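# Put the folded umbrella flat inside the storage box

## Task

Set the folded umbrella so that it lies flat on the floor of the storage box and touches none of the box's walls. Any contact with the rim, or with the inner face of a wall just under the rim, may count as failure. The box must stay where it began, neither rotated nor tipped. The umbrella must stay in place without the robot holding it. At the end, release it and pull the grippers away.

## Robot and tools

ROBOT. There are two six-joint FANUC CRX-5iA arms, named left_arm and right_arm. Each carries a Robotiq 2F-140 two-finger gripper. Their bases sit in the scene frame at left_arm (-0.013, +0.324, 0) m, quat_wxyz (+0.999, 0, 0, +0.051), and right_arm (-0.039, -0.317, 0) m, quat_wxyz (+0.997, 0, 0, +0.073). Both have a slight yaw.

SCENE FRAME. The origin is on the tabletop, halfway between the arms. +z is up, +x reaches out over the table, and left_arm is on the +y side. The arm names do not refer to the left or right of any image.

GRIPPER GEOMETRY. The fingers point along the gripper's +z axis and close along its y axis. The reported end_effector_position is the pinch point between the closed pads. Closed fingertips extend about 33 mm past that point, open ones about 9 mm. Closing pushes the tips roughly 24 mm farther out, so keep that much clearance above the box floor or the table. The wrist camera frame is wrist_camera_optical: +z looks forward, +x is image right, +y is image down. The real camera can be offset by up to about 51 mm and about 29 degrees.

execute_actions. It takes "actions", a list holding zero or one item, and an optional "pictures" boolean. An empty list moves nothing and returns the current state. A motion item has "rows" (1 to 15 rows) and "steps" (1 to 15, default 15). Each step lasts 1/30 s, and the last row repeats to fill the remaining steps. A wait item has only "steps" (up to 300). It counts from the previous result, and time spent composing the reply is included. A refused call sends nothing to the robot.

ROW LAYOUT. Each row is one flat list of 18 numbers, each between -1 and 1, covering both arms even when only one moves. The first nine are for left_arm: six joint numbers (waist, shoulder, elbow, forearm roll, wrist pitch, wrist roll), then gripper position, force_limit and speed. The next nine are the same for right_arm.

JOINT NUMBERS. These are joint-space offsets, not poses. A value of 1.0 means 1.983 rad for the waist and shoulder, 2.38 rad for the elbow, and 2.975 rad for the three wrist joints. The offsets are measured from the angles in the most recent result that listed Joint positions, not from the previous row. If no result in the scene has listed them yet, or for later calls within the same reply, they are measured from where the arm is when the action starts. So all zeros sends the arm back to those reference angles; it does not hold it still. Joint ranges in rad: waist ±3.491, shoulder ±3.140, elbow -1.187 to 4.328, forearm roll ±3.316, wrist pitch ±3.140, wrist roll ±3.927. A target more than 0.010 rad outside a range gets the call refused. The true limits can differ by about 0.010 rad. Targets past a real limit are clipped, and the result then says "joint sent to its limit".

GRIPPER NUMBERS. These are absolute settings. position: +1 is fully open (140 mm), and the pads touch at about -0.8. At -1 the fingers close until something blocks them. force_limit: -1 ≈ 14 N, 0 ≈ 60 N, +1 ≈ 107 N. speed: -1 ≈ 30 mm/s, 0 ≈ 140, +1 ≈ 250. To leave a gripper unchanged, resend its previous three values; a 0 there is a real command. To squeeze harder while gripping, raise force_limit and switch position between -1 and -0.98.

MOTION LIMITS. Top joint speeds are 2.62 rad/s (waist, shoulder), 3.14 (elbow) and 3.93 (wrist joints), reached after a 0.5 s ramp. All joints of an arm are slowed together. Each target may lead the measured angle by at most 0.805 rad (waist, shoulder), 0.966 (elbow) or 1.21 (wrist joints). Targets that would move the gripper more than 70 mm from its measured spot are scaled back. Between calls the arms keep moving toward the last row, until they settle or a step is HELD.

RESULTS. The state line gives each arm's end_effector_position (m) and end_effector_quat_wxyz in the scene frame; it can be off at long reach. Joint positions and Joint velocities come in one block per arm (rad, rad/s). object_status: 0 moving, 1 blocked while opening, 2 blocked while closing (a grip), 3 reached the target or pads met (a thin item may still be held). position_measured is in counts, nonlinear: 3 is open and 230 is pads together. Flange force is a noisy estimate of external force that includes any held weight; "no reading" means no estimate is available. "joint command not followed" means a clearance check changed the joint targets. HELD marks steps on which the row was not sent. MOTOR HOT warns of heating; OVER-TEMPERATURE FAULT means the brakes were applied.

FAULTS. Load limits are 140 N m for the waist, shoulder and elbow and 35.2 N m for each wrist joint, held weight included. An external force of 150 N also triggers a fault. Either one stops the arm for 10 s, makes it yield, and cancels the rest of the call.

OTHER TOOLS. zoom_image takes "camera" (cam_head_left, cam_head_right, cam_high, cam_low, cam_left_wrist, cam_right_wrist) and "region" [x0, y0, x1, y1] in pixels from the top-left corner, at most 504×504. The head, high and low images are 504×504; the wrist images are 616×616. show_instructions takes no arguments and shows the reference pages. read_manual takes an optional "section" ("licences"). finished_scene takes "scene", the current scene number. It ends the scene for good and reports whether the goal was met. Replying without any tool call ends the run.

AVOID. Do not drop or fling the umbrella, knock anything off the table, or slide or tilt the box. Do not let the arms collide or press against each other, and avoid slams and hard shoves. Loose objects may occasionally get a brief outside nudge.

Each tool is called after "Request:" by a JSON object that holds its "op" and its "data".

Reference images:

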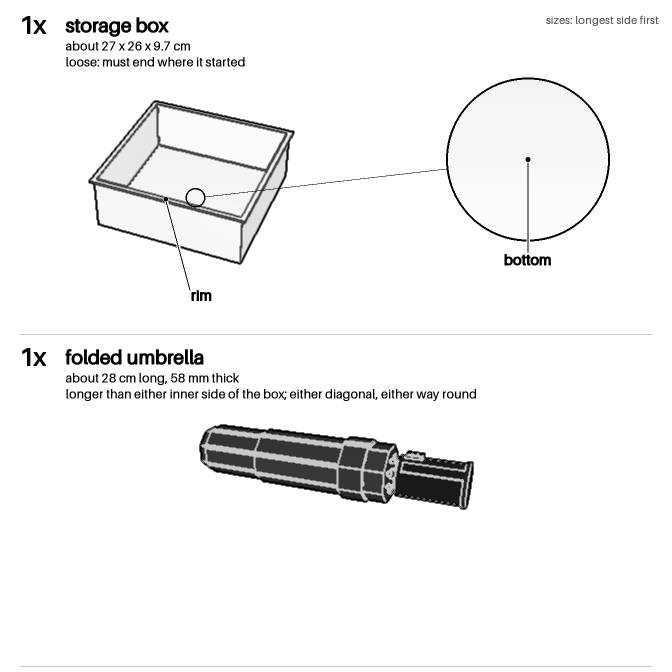

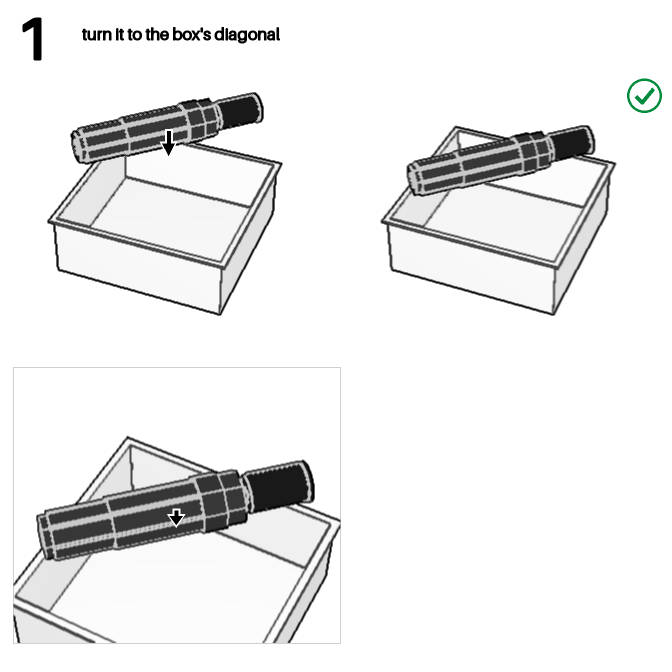

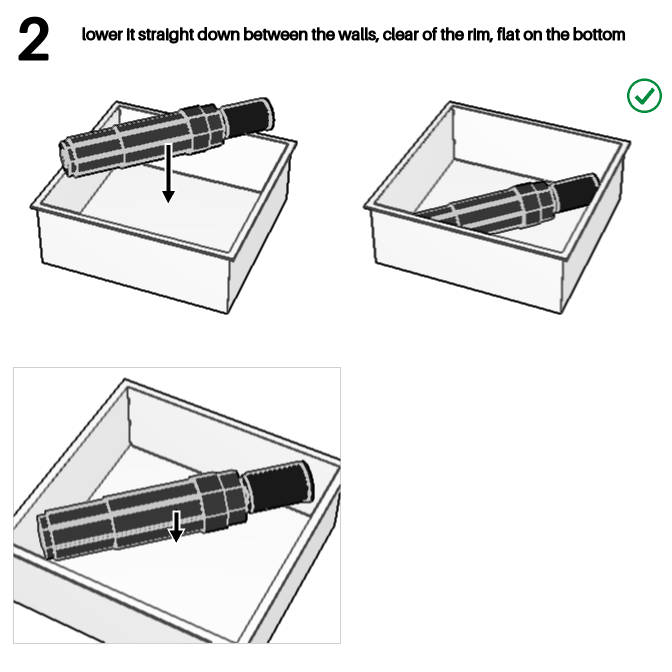

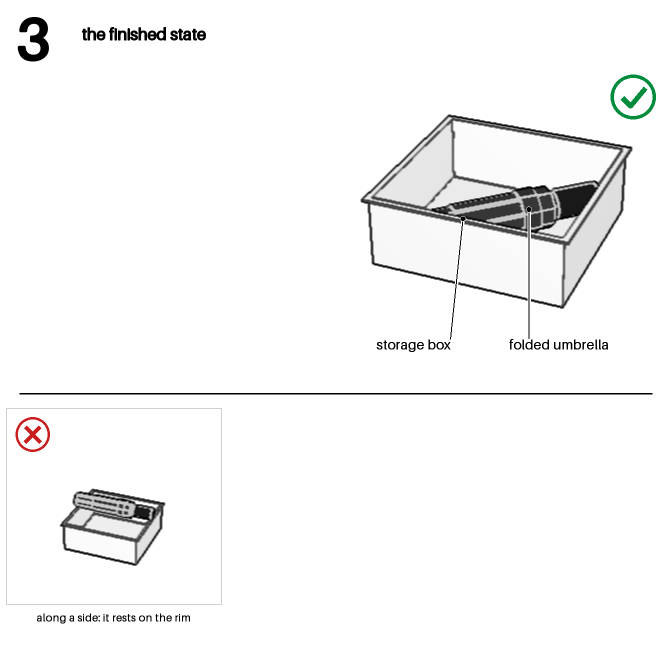

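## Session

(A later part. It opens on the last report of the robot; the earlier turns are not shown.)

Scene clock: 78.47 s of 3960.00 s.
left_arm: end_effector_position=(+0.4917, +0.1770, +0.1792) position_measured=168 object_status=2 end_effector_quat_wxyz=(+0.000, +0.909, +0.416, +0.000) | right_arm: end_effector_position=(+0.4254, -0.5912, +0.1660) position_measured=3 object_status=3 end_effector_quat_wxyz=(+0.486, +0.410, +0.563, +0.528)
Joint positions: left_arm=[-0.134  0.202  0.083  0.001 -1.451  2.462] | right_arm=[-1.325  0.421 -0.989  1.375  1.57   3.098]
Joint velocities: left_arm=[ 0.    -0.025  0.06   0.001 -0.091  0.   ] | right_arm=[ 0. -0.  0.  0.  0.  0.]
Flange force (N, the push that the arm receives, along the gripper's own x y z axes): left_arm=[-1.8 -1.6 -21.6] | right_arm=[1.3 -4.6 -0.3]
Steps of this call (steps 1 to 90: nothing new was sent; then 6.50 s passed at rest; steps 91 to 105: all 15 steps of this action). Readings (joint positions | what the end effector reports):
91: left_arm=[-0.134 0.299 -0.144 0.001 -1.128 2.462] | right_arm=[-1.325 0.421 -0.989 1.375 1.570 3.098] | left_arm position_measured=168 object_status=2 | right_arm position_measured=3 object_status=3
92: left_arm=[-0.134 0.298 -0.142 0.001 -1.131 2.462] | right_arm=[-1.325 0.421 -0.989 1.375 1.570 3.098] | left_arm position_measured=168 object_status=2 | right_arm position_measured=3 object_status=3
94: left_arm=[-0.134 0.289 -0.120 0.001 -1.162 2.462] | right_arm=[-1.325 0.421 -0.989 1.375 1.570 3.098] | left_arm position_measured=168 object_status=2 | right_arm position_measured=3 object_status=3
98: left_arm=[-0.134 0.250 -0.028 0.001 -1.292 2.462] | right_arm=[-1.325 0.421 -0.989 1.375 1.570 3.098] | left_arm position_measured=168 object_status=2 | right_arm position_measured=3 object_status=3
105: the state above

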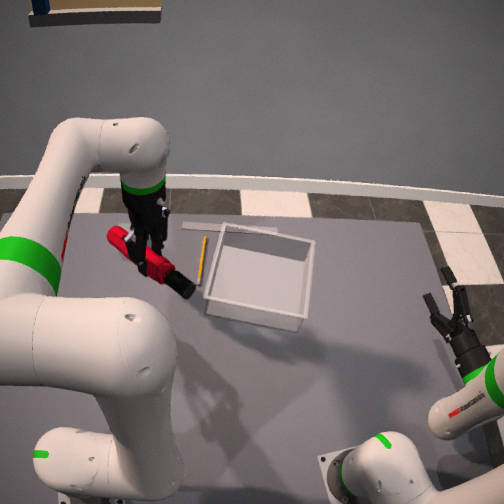

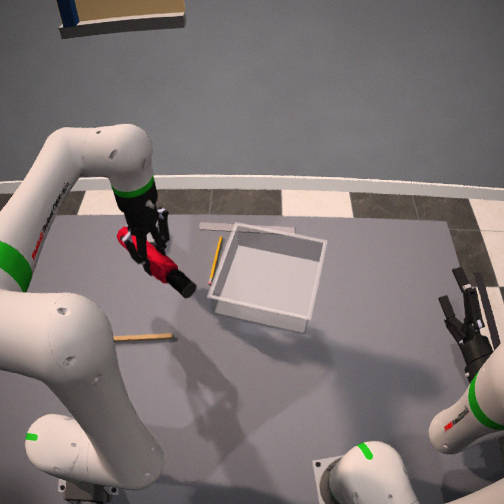

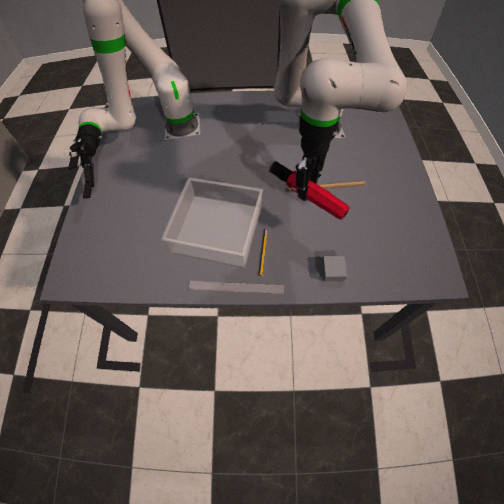

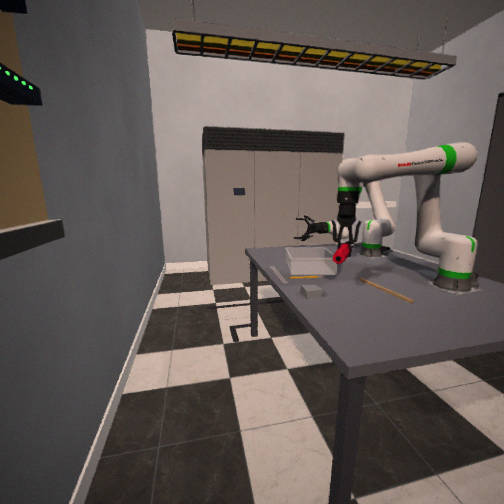

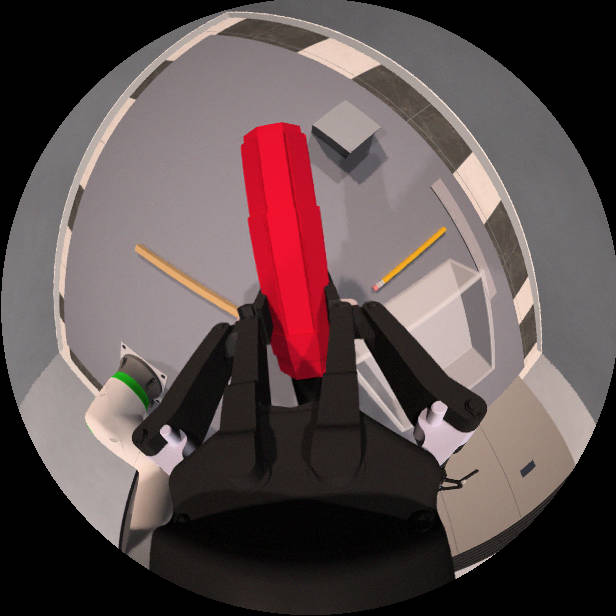

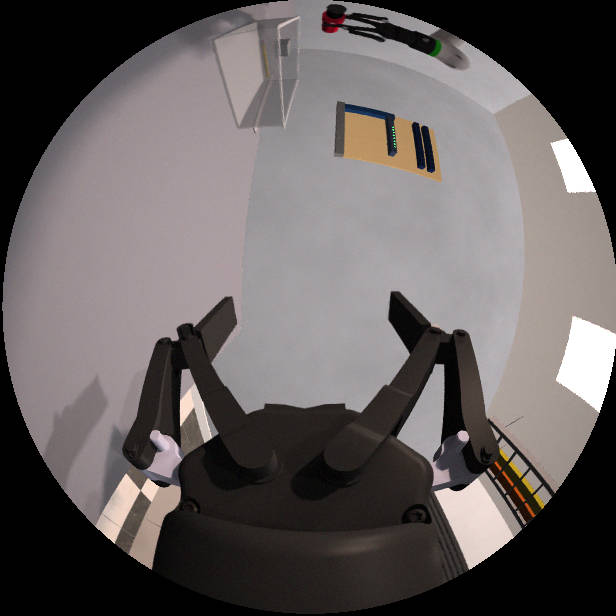

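Request:
{"op": "execute_actions", "data": {"actions": [{"rows":[[-0.025,0.029,0.036,0,-0.009,0.007,-1,0,-0.3,0,0,0,0,0,0,1,0,0],[-0.049,0.058,0.072,0,-0.019,0.013,-1,0,-0.3,0,0,0,0,0,0,1,0,0],[-0.074,0.087,0.108,0,-0.028,0.02,-1,0,-0.3,0,0,0,0,0,0,1,0,0],[-0.099,0.116,0.144,0,-0.038,0.026,-1,0,-0.3,0,0,0,0,0,0,1,0,0],[-0.123,0.145,0.18,0,-0.047,0.033,-1,0,-0.3,0,0,0,0,0,0,1,0,0],[-0.148,0.174,0.216,0,-0.057,0.04,-1,0,-0.3,0,0,0,0,0,0,1,0,0],[-0.172,0.203,0.252,0,-0.066,0.046,-1,0,-0.3,0,0,0,0,0,0,1,0,0],[-0.197,0.232,0.288,0,-0.076,0.053,-1,0,-0.3,0,0,0,0,0,0,1,0,0],[-0.222,0.261,0.324,0,-0.085,0.06,-1,0,-0.3,0,0,0,0,0,0,1,0,0],[-0.2464,0.2904,0.36,0,-0.0947,0.0662,-1,0,-0.3,0,0,0,0,0,0,1,0,0]],"steps":15}]}}

Request:
{"op": "execute_actions", "data": {"actions": [{"steps":15}]}}

Scene clock: 97.37 s of 3960.00 s.
left_arm: end_effector_position=(+0.5474, +0.0452, +0.1992) position_measured=168 object_status=2 end_effector_quat_wxyz=(+0.001, +0.934, +0.356, +0.000) | right_arm: end_effector_position=(+0.4254, -0.5912, +0.1660) position_measured=3 object_status=3 end_effector_quat_wxyz=(+0.486, +0.410, +0.563, +0.528)
Joint positions: left_arm=[-0.353  0.46   0.468  0.001 -1.578  2.55 ] | right_arm=[-1.325  0.421 -0.989  1.375  1.57   3.098]
Joint velocities: left_arm=[-0.55   0.65   0.965  0.001 -0.315  0.219] | right_arm=[ 0.    -0.     0.    -0.001  0.001 -0.001]
Flange force (N, the push that the arm receives, along the gripper's own x y z axes): left_arm=[5.1 14.5 -2.8] | right_arm=[0.7 -5.3 1.8]
Steps of this call (steps 1 to 15: the robot went on to your last target; steps 16 to 90: nothing new was sent; then 15.40 s passed at rest; steps 91 to 105: all 15 steps of this action). Readings (joint positions | what the end effector reports):
91: left_arm=[-0.134 0.202 0.085 0.001 -1.454 2.462] | right_arm=[-1.325 0.421 -0.989 1.375 1.570 3.098] | left_arm position_measured=168 object_status=2 | right_arm position_measured=3 object_status=3
92: left_arm=[-0.135 0.203 0.088 0.001 -1.455 2.462] | right_arm=[-1.325 0.421 -0.989 1.375 1.570 3.098] | left_arm position_measured=168 object_status=2 | right_arm position_measured=3 object_status=3
94: left_arm=[-0.149 0.221 0.113 0.001 -1.462 2.468] | right_arm=[-1.325 0.421 -0.989 1.375 1.570 3.098] | left_arm position_measured=168 object_status=2 | right_arm position_measured=3 object_status=3
98: left_arm=[-0.221 0.304 0.236 0.001 -1.501 2.497] | right_arm=[-1.325 0.421 -0.989 1.375 1.570 3.098] | left_arm position_measured=168 object_status=2 | right_arm position_measured=3 object_status=3
105: the state above

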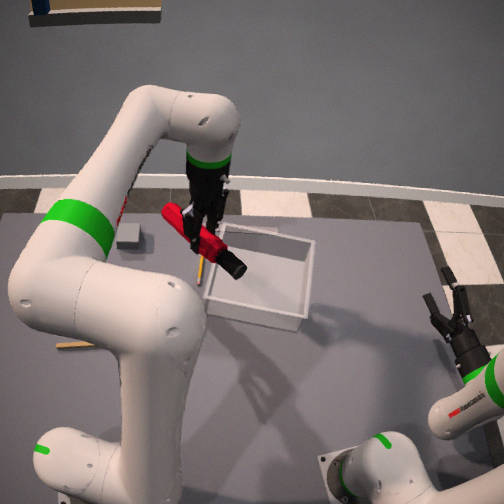

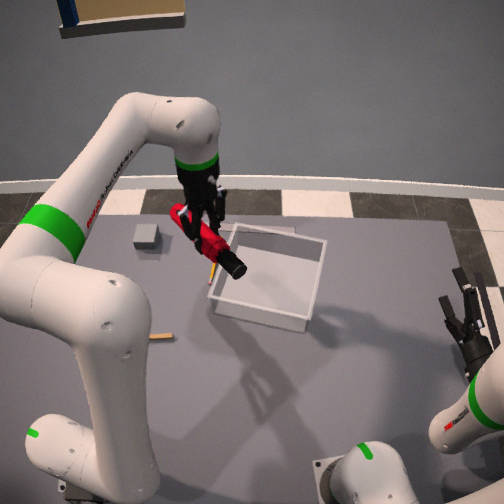

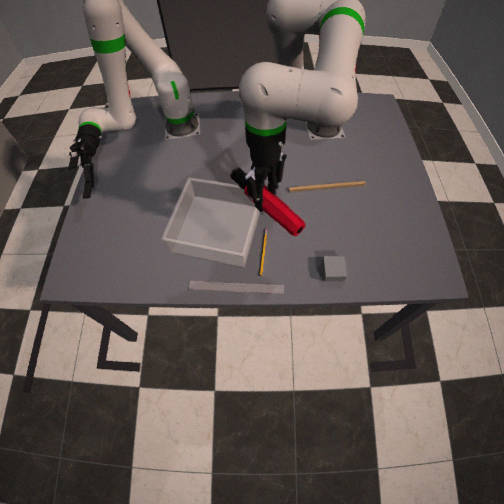

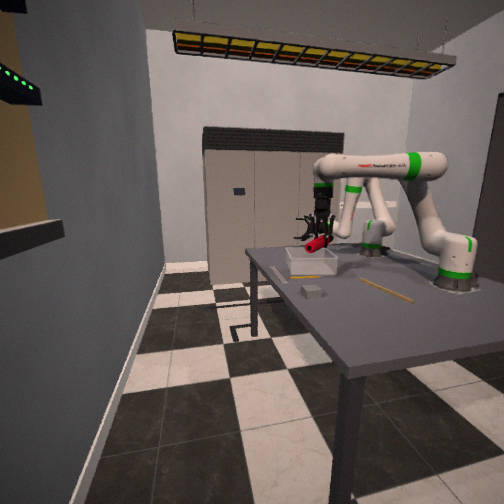

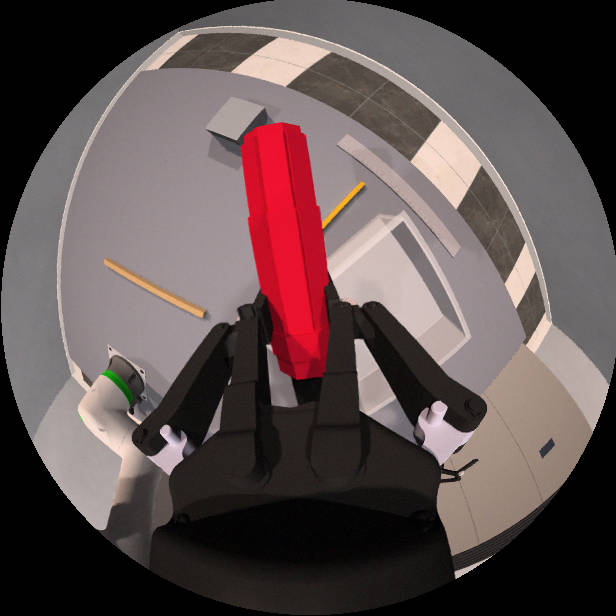

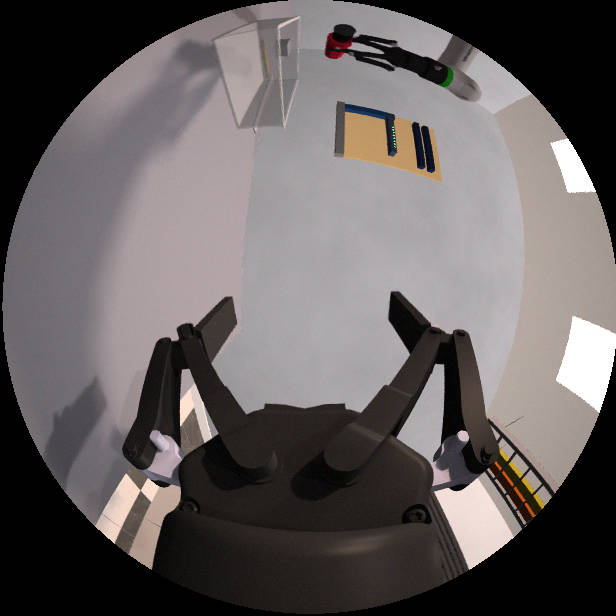

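Scene clock: 97.87 s of 3960.00 s.
left_arm: end_effector_position=(+0.5416, -0.1357, +0.1909) position_measured=168 object_status=2 end_effector_quat_wxyz=(+0.000, +0.959, +0.283, -0.000) | right_arm: end_effector_position=(+0.4254, -0.5912, +0.1660) position_measured=3 object_status=3 end_effector_quat_wxyz=(+0.486, +0.410, +0.563, +0.528)
Joint positions: left_arm=[-0.611  0.765  0.92   0.001 -1.727  2.654] | right_arm=[-1.325  0.421 -0.989  1.375  1.57   3.098]
Joint velocities: left_arm=[-0.26   0.307  0.454  0.001 -0.149  0.103] | right_arm=[ 0.    -0.     0.    -0.001 -0.001  0.   ]
Flange force (N, the push that the arm receives, along the gripper's own x y z axes): left_arm=no reading | right_arm=[1.1 -4.9 1.7]
Steps of this call (steps 1 to 15: the robot went on to your last target). Readings (joint positions | what the end effector reports):
1: left_arm=[-0.371 0.482 0.500 0.001 -1.588 2.558] | right_arm=[-1.325 0.421 -0.989 1.375 1.570 3.098] | left_arm position_measured=168 object_status=2 | right_arm position_measured=3 object_status=3
2: left_arm=[-0.390 0.504 0.533 0.001 -1.599 2.565] | right_arm=[-1.325 0.421 -0.989 1.375 1.570 3.098] | left_arm position_measured=168 object_status=2 | right_arm position_measured=3 object_status=3
4: left_arm=[-0.427 0.547 0.597 0.001 -1.620 2.580] | right_arm=[-1.325 0.421 -0.989 1.375 1.570 3.098] | left_arm position_measured=168 object_status=2 | right_arm position_measured=3 object_status=3
8: left_arm=[-0.499 0.633 0.725 0.001 -1.662 2.609] | right_arm=[-1.325 0.421 -0.989 1.375 1.570 3.098] | left_arm position_measured=168 object_status=2 | right_arm position_measured=3 object_status=3
15: the state above

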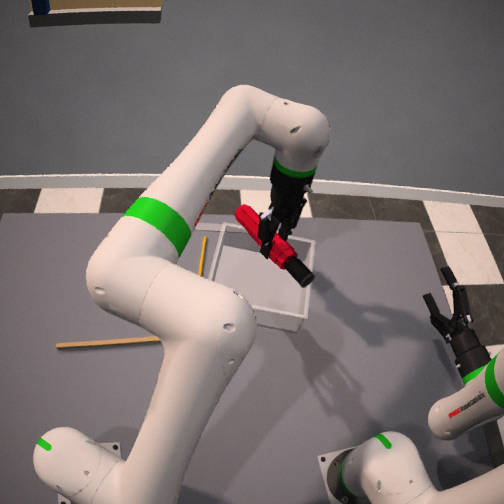

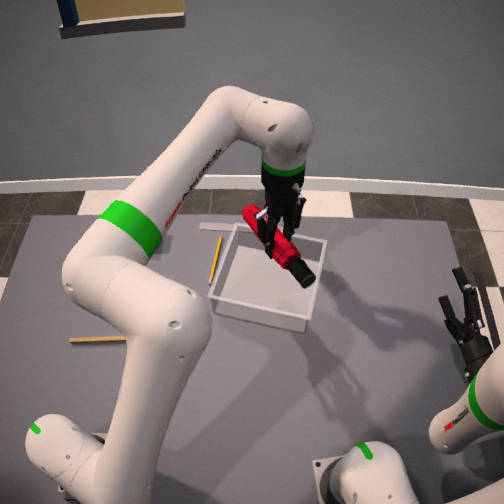

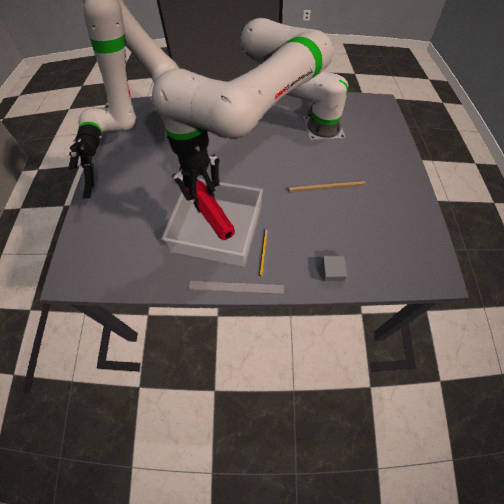

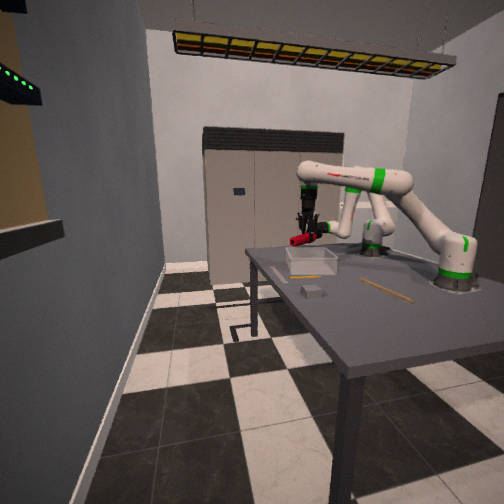

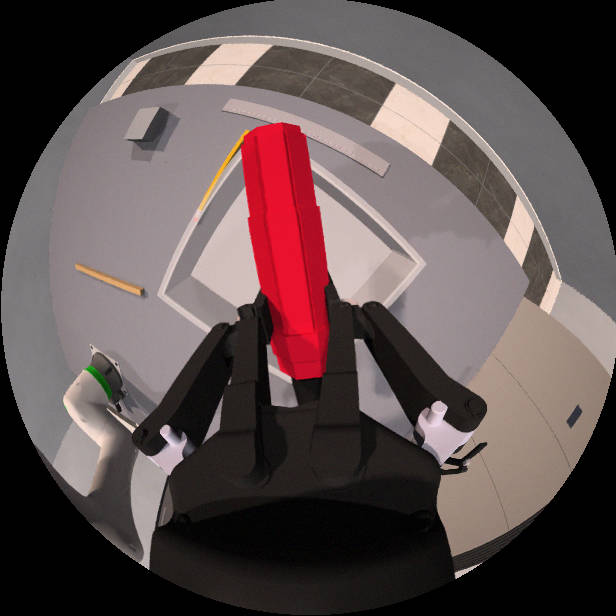

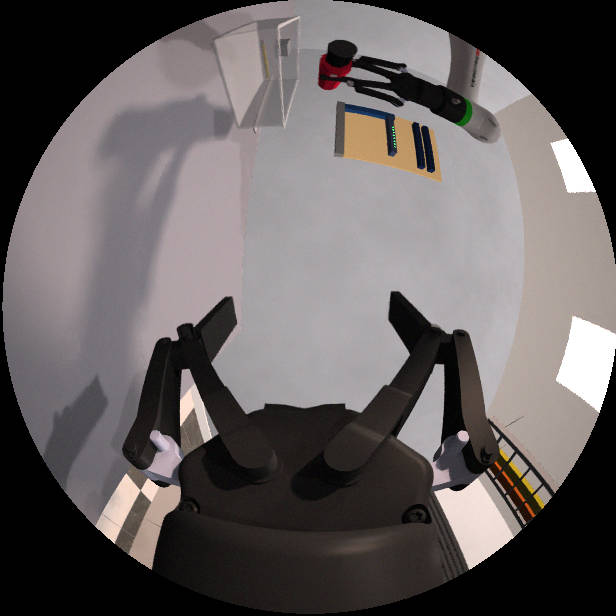

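Request:
{"op": "execute_actions", "data": {"actions": [{"steps":5}]}}

Request:
{"op": "zoom_image", "data": {"camera": "cam_left_wrist", "region": [120,60,470,410]}}

Request:
{"op": "zoom_image", "data": {"camera": "cam_high", "region": [130,120,310,290]}}

Scene clock: 103.20 s of 3960.00 s.
left_arm: end_effector_position=(+0.5394, -0.1437, +0.1899) position_measured=168 object_status=2 end_effector_quat_wxyz=(+0.000, +0.960, +0.280, -0.000) | right_arm: end_effector_position=(+0.4254, -0.5912, +0.1660) position_measured=3 object_status=3 end_effector_quat_wxyz=(+0.486, +0.410, +0.563, +0.528)
Joint positions: left_arm=[-0.622  0.778  0.94   0.001 -1.733  2.659] | right_arm=[-1.325  0.421 -0.989  1.375  1.57   3.098]
Joint velocities: left_arm=[ 0.001 -0.001  0.     0.    -0.    -0.   ] | right_arm=[ 0.     0.    -0.    -0.001 -0.    -0.   ]
Flange force (N, the push that the arm receives, along the gripper's own x y z axes): left_arm=no reading | right_arm=[-1.0 -6.8 -0.7]
Steps of this call (steps 1 to 30: the robot went on to your last target; steps 31 to 90: nothing new was sent; then 2.33 s passed at rest). Readings (joint positions | what the end effector reports):
1: left_arm=[-0.618 0.773 0.932 0.001 -1.731 2.657] | right_arm=[-1.325 0.421 -0.989 1.375 1.570 3.098] | left_arm position_measured=168 object_status=2 | right_arm position_measured=3 object_status=3
2: left_arm=[-0.621 0.777 0.938 0.001 -1.733 2.658] | right_arm=[-1.325 0.421 -0.989 1.375 1.570 3.098] | left_arm position_measured=168 object_status=2 | right_arm position_measured=3 object_status=3
4: left_arm=[-0.622 0.778 0.940 0.001 -1.733 2.659] | right_arm=[-1.325 0.421 -0.989 1.375 1.570 3.098] | left_arm position_measured=168 object_status=2 | right_arm position_measured=3 object_status=3
8: left_arm=[-0.622 0.778 0.940 0.001 -1.733 2.659] | right_arm=[-1.325 0.421 -0.989 1.375 1.570 3.098] | left_arm position_measured=168 object_status=2 | right_arm position_measured=3 object_status=3
90: the state above
All arms were judged still, so your last target was given up. Only a new action makes them travel on or press farther. Fingers that are still opening or closing keep moving.

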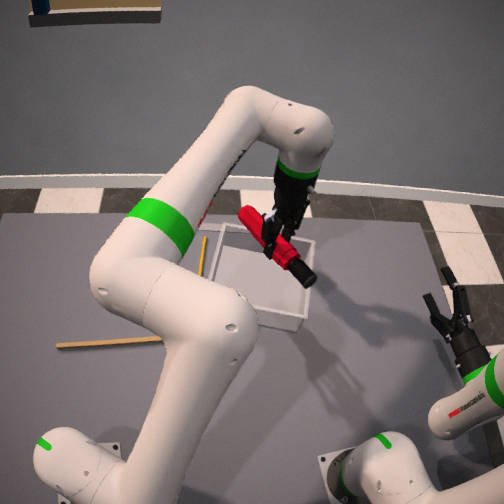

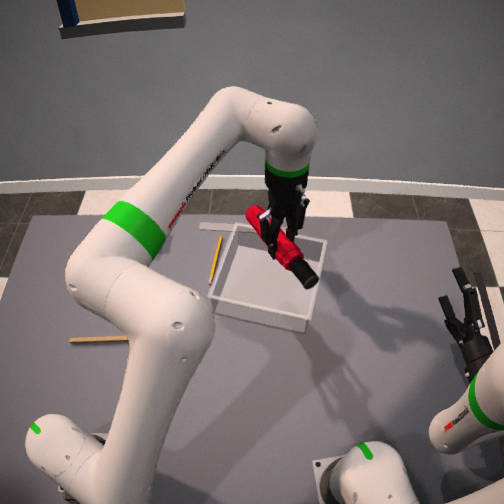

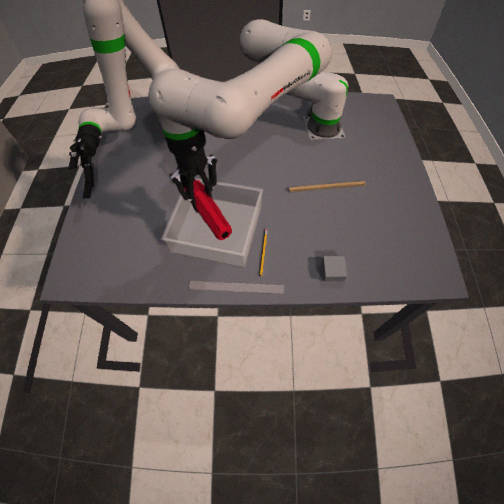

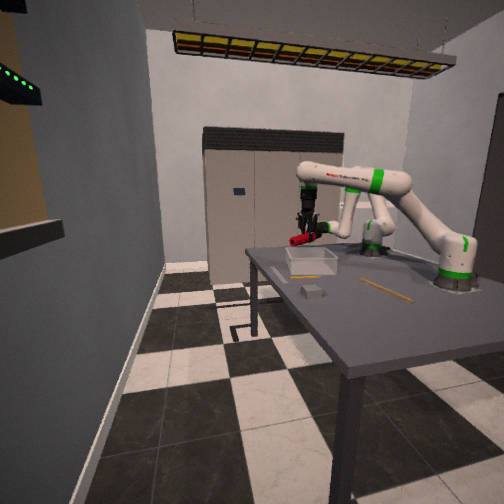

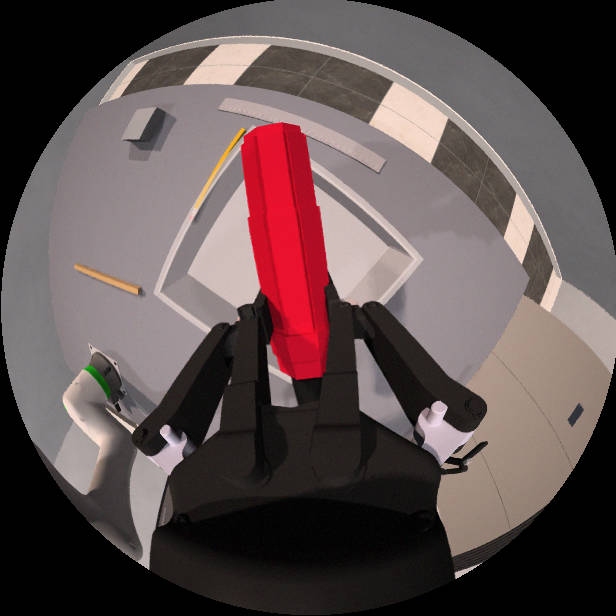

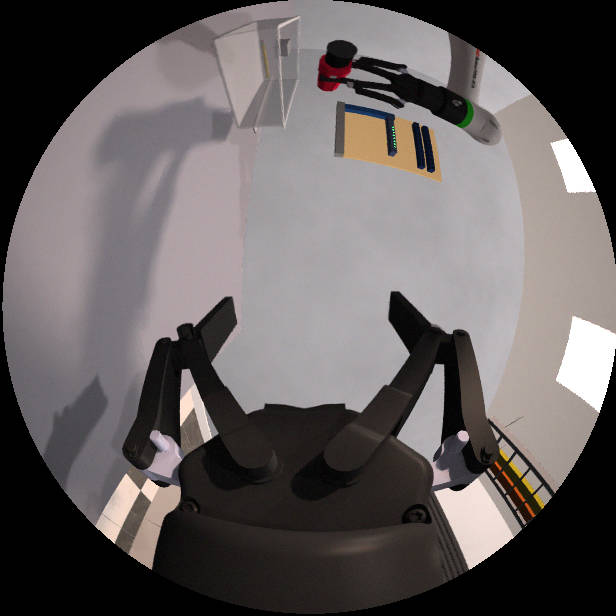

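Region (120, 60, 470, 410) of cam_left_wrist's 616x616 image, scaled by 1.440, with more detail than that image has.

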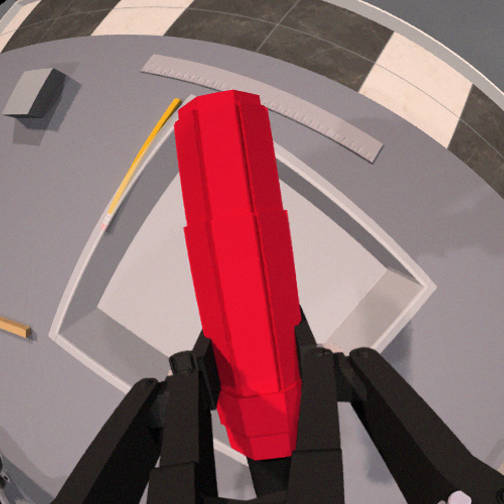

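Region (130, 120, 310, 290) of cam_high's 504x504 image, scaled by 2.800, with more detail than that image has.

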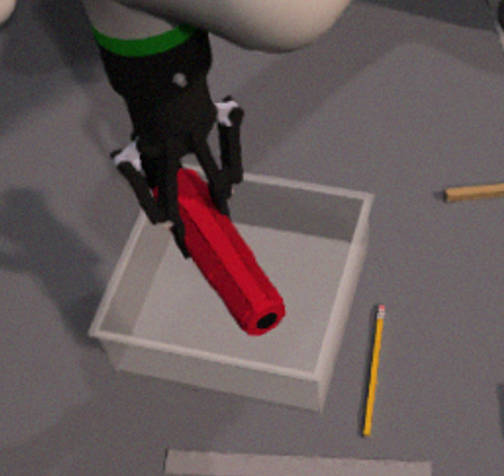

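Request:
{"op": "execute_actions", "data": {"actions": [{"rows":[[0,-0.003,-0.019,0,0.013,0,-1,0,-0.3,0,0,0,0,0,0,1,0,0],[0,-0.006,-0.038,0,0.026,0,-1,0,-0.3,0,0,0,0,0,0,1,0,0],[0,-0.009,-0.0567,0,0.0394,0,-1,0,-0.3,0,0,0,0,0,0,1,0,0]],"steps":15}]}}

Request:
{"op": "zoom_image", "data": {"camera": "cam_left_wrist", "region": [100,40,500,440]}}

Request:
{"op": "zoom_image", "data": {"camera": "cam_high", "region": [140,140,290,280]}}

Request:
{"op": "zoom_image", "data": {"camera": "cam_head_right", "region": [190,180,350,340]}}

Scene clock: 113.77 s of 3960.00 s.
left_arm: end_effector_position=(+0.5394, -0.1437, +0.1451) position_measured=168 object_status=2 end_effector_quat_wxyz=(+0.000, +0.960, +0.280, -0.000) | right_arm: end_effector_position=(+0.4254, -0.5912, +0.1660) position_measured=3 object_status=3 end_effector_quat_wxyz=(+0.486, +0.410, +0.563, +0.528)
Joint positions: left_arm=[-0.622  0.76   0.805  0.001 -1.616  2.659] | right_arm=[-1.325  0.421 -0.989  1.375  1.57   3.098]
Joint velocities: left_arm=[ 0.    -0.    -0.002 -0.001  0.001 -0.001] | right_arm=[-0.    -0.    -0.     0.001 -0.     0.   ]
Flange force (N, the push that the arm receives, along the gripper's own x y z axes): left_arm=[3.3 9.5 -1.8] | right_arm=[0.8 -4.9 1.4]
Steps of this call (steps 1 to 90: nothing new was sent; then 7.07 s passed at rest; steps 91 to 105: all 15 steps of this action). Readings (joint positions | what the end effector reports):
91: left_arm=[-0.622 0.778 0.940 0.001 -1.733 2.659] | right_arm=[-1.325 0.421 -0.989 1.375 1.570 3.098] | left_arm position_measured=168 object_status=2 | right_arm position_measured=3 object_status=3
92: left_arm=[-0.622 0.778 0.939 0.001 -1.731 2.659] | right_arm=[-1.325 0.421 -0.989 1.375 1.570 3.098] | left_arm position_measured=168 object_status=2 | right_arm position_measured=3 object_status=3
94: left_arm=[-0.622 0.775 0.913 0.001 -1.710 2.659] | right_arm=[-1.325 0.421 -0.989 1.375 1.570 3.098] | left_arm position_measured=168 object_status=2 | right_arm position_measured=3 object_status=3
98: left_arm=[-0.622 0.763 0.823 0.001 -1.632 2.659] | right_arm=[-1.325 0.421 -0.989 1.375 1.570 3.098] | left_arm position_measured=168 object_status=2 | right_arm position_measured=3 object_status=3
105: the state above

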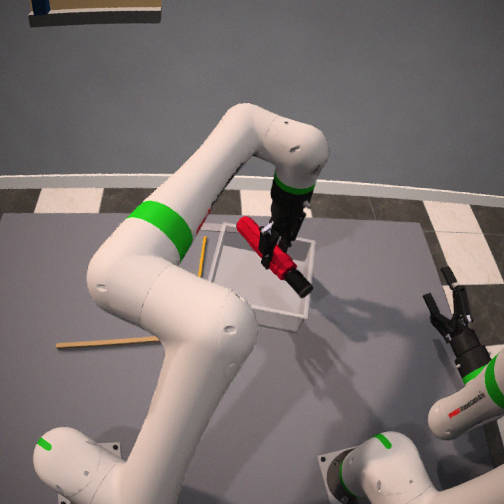

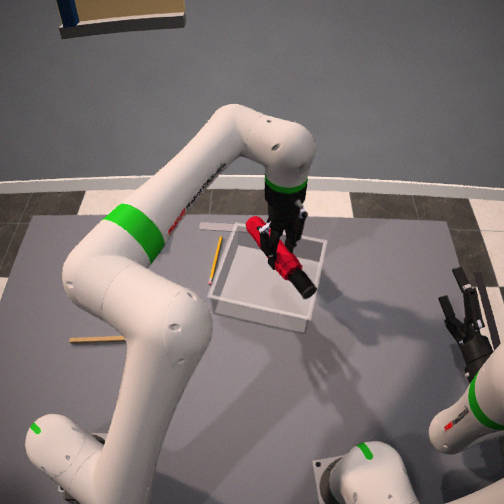

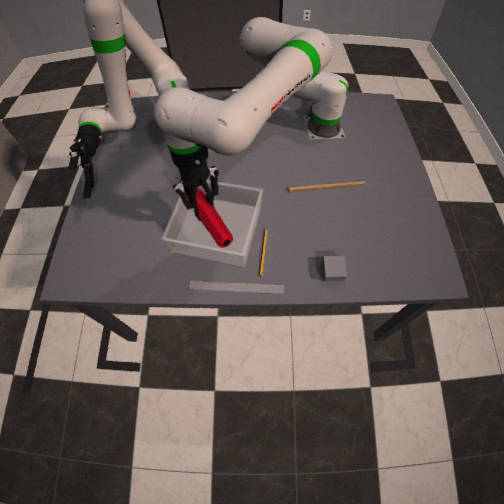

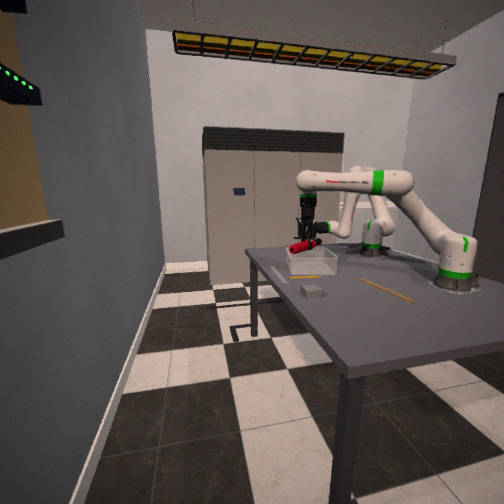

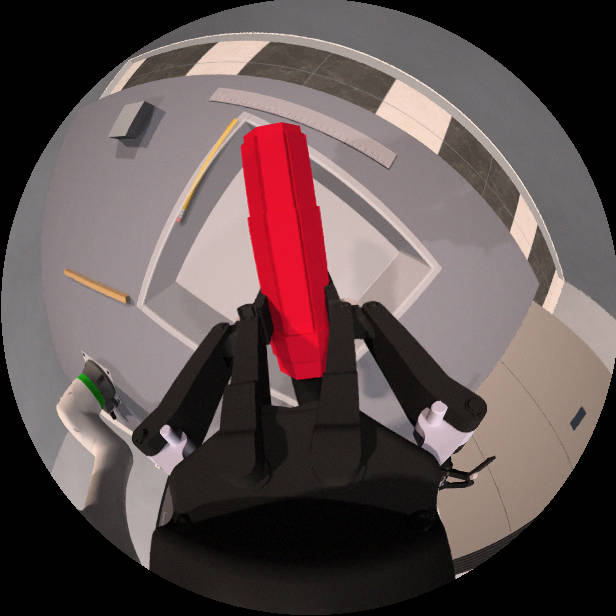

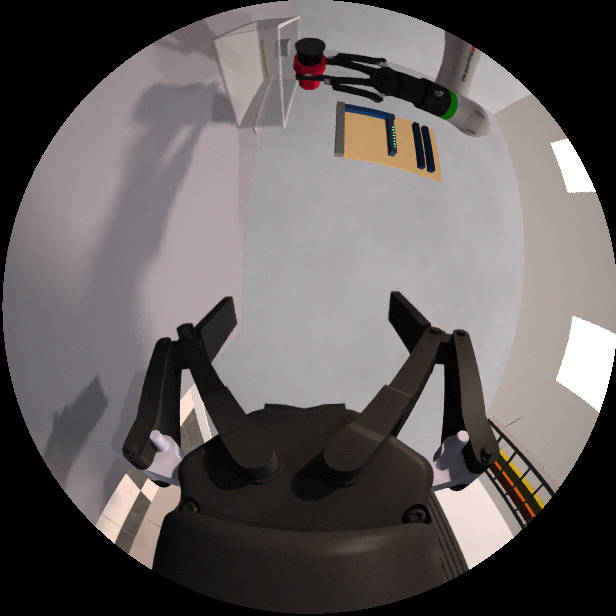

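Region (100, 40, 500, 440) of cam_left_wrist's 616x616 image, scaled by 1.260, with more detail than that image has.

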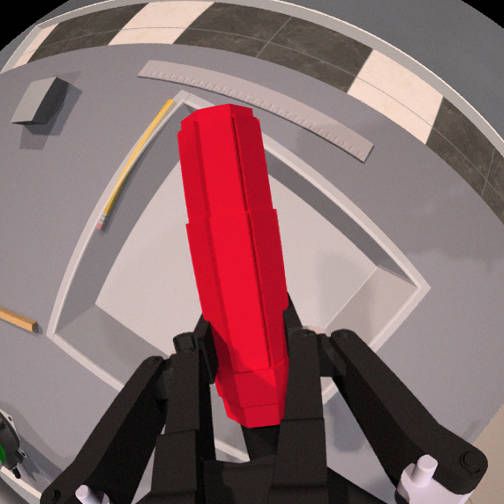

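Region (140, 140, 290, 280) of cam_high's 504x504 image, scaled by 3.360, with more detail than that image has; it fills the top 470 rows of this view, and the rest is white.

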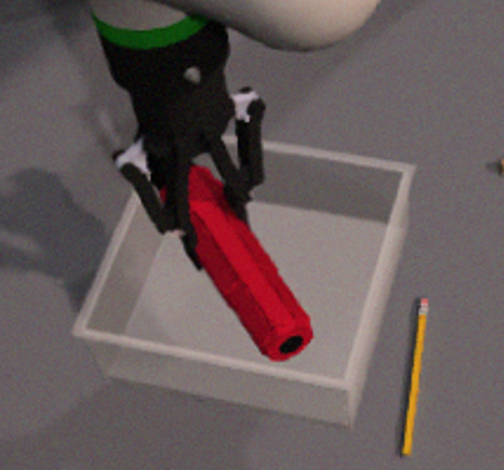

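Region (190, 180, 350, 340) of cam_head_right's 504x504 image, scaled by 3.150, with more detail than that image has.

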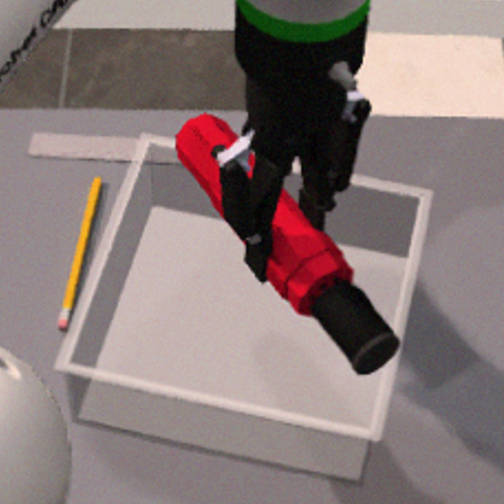

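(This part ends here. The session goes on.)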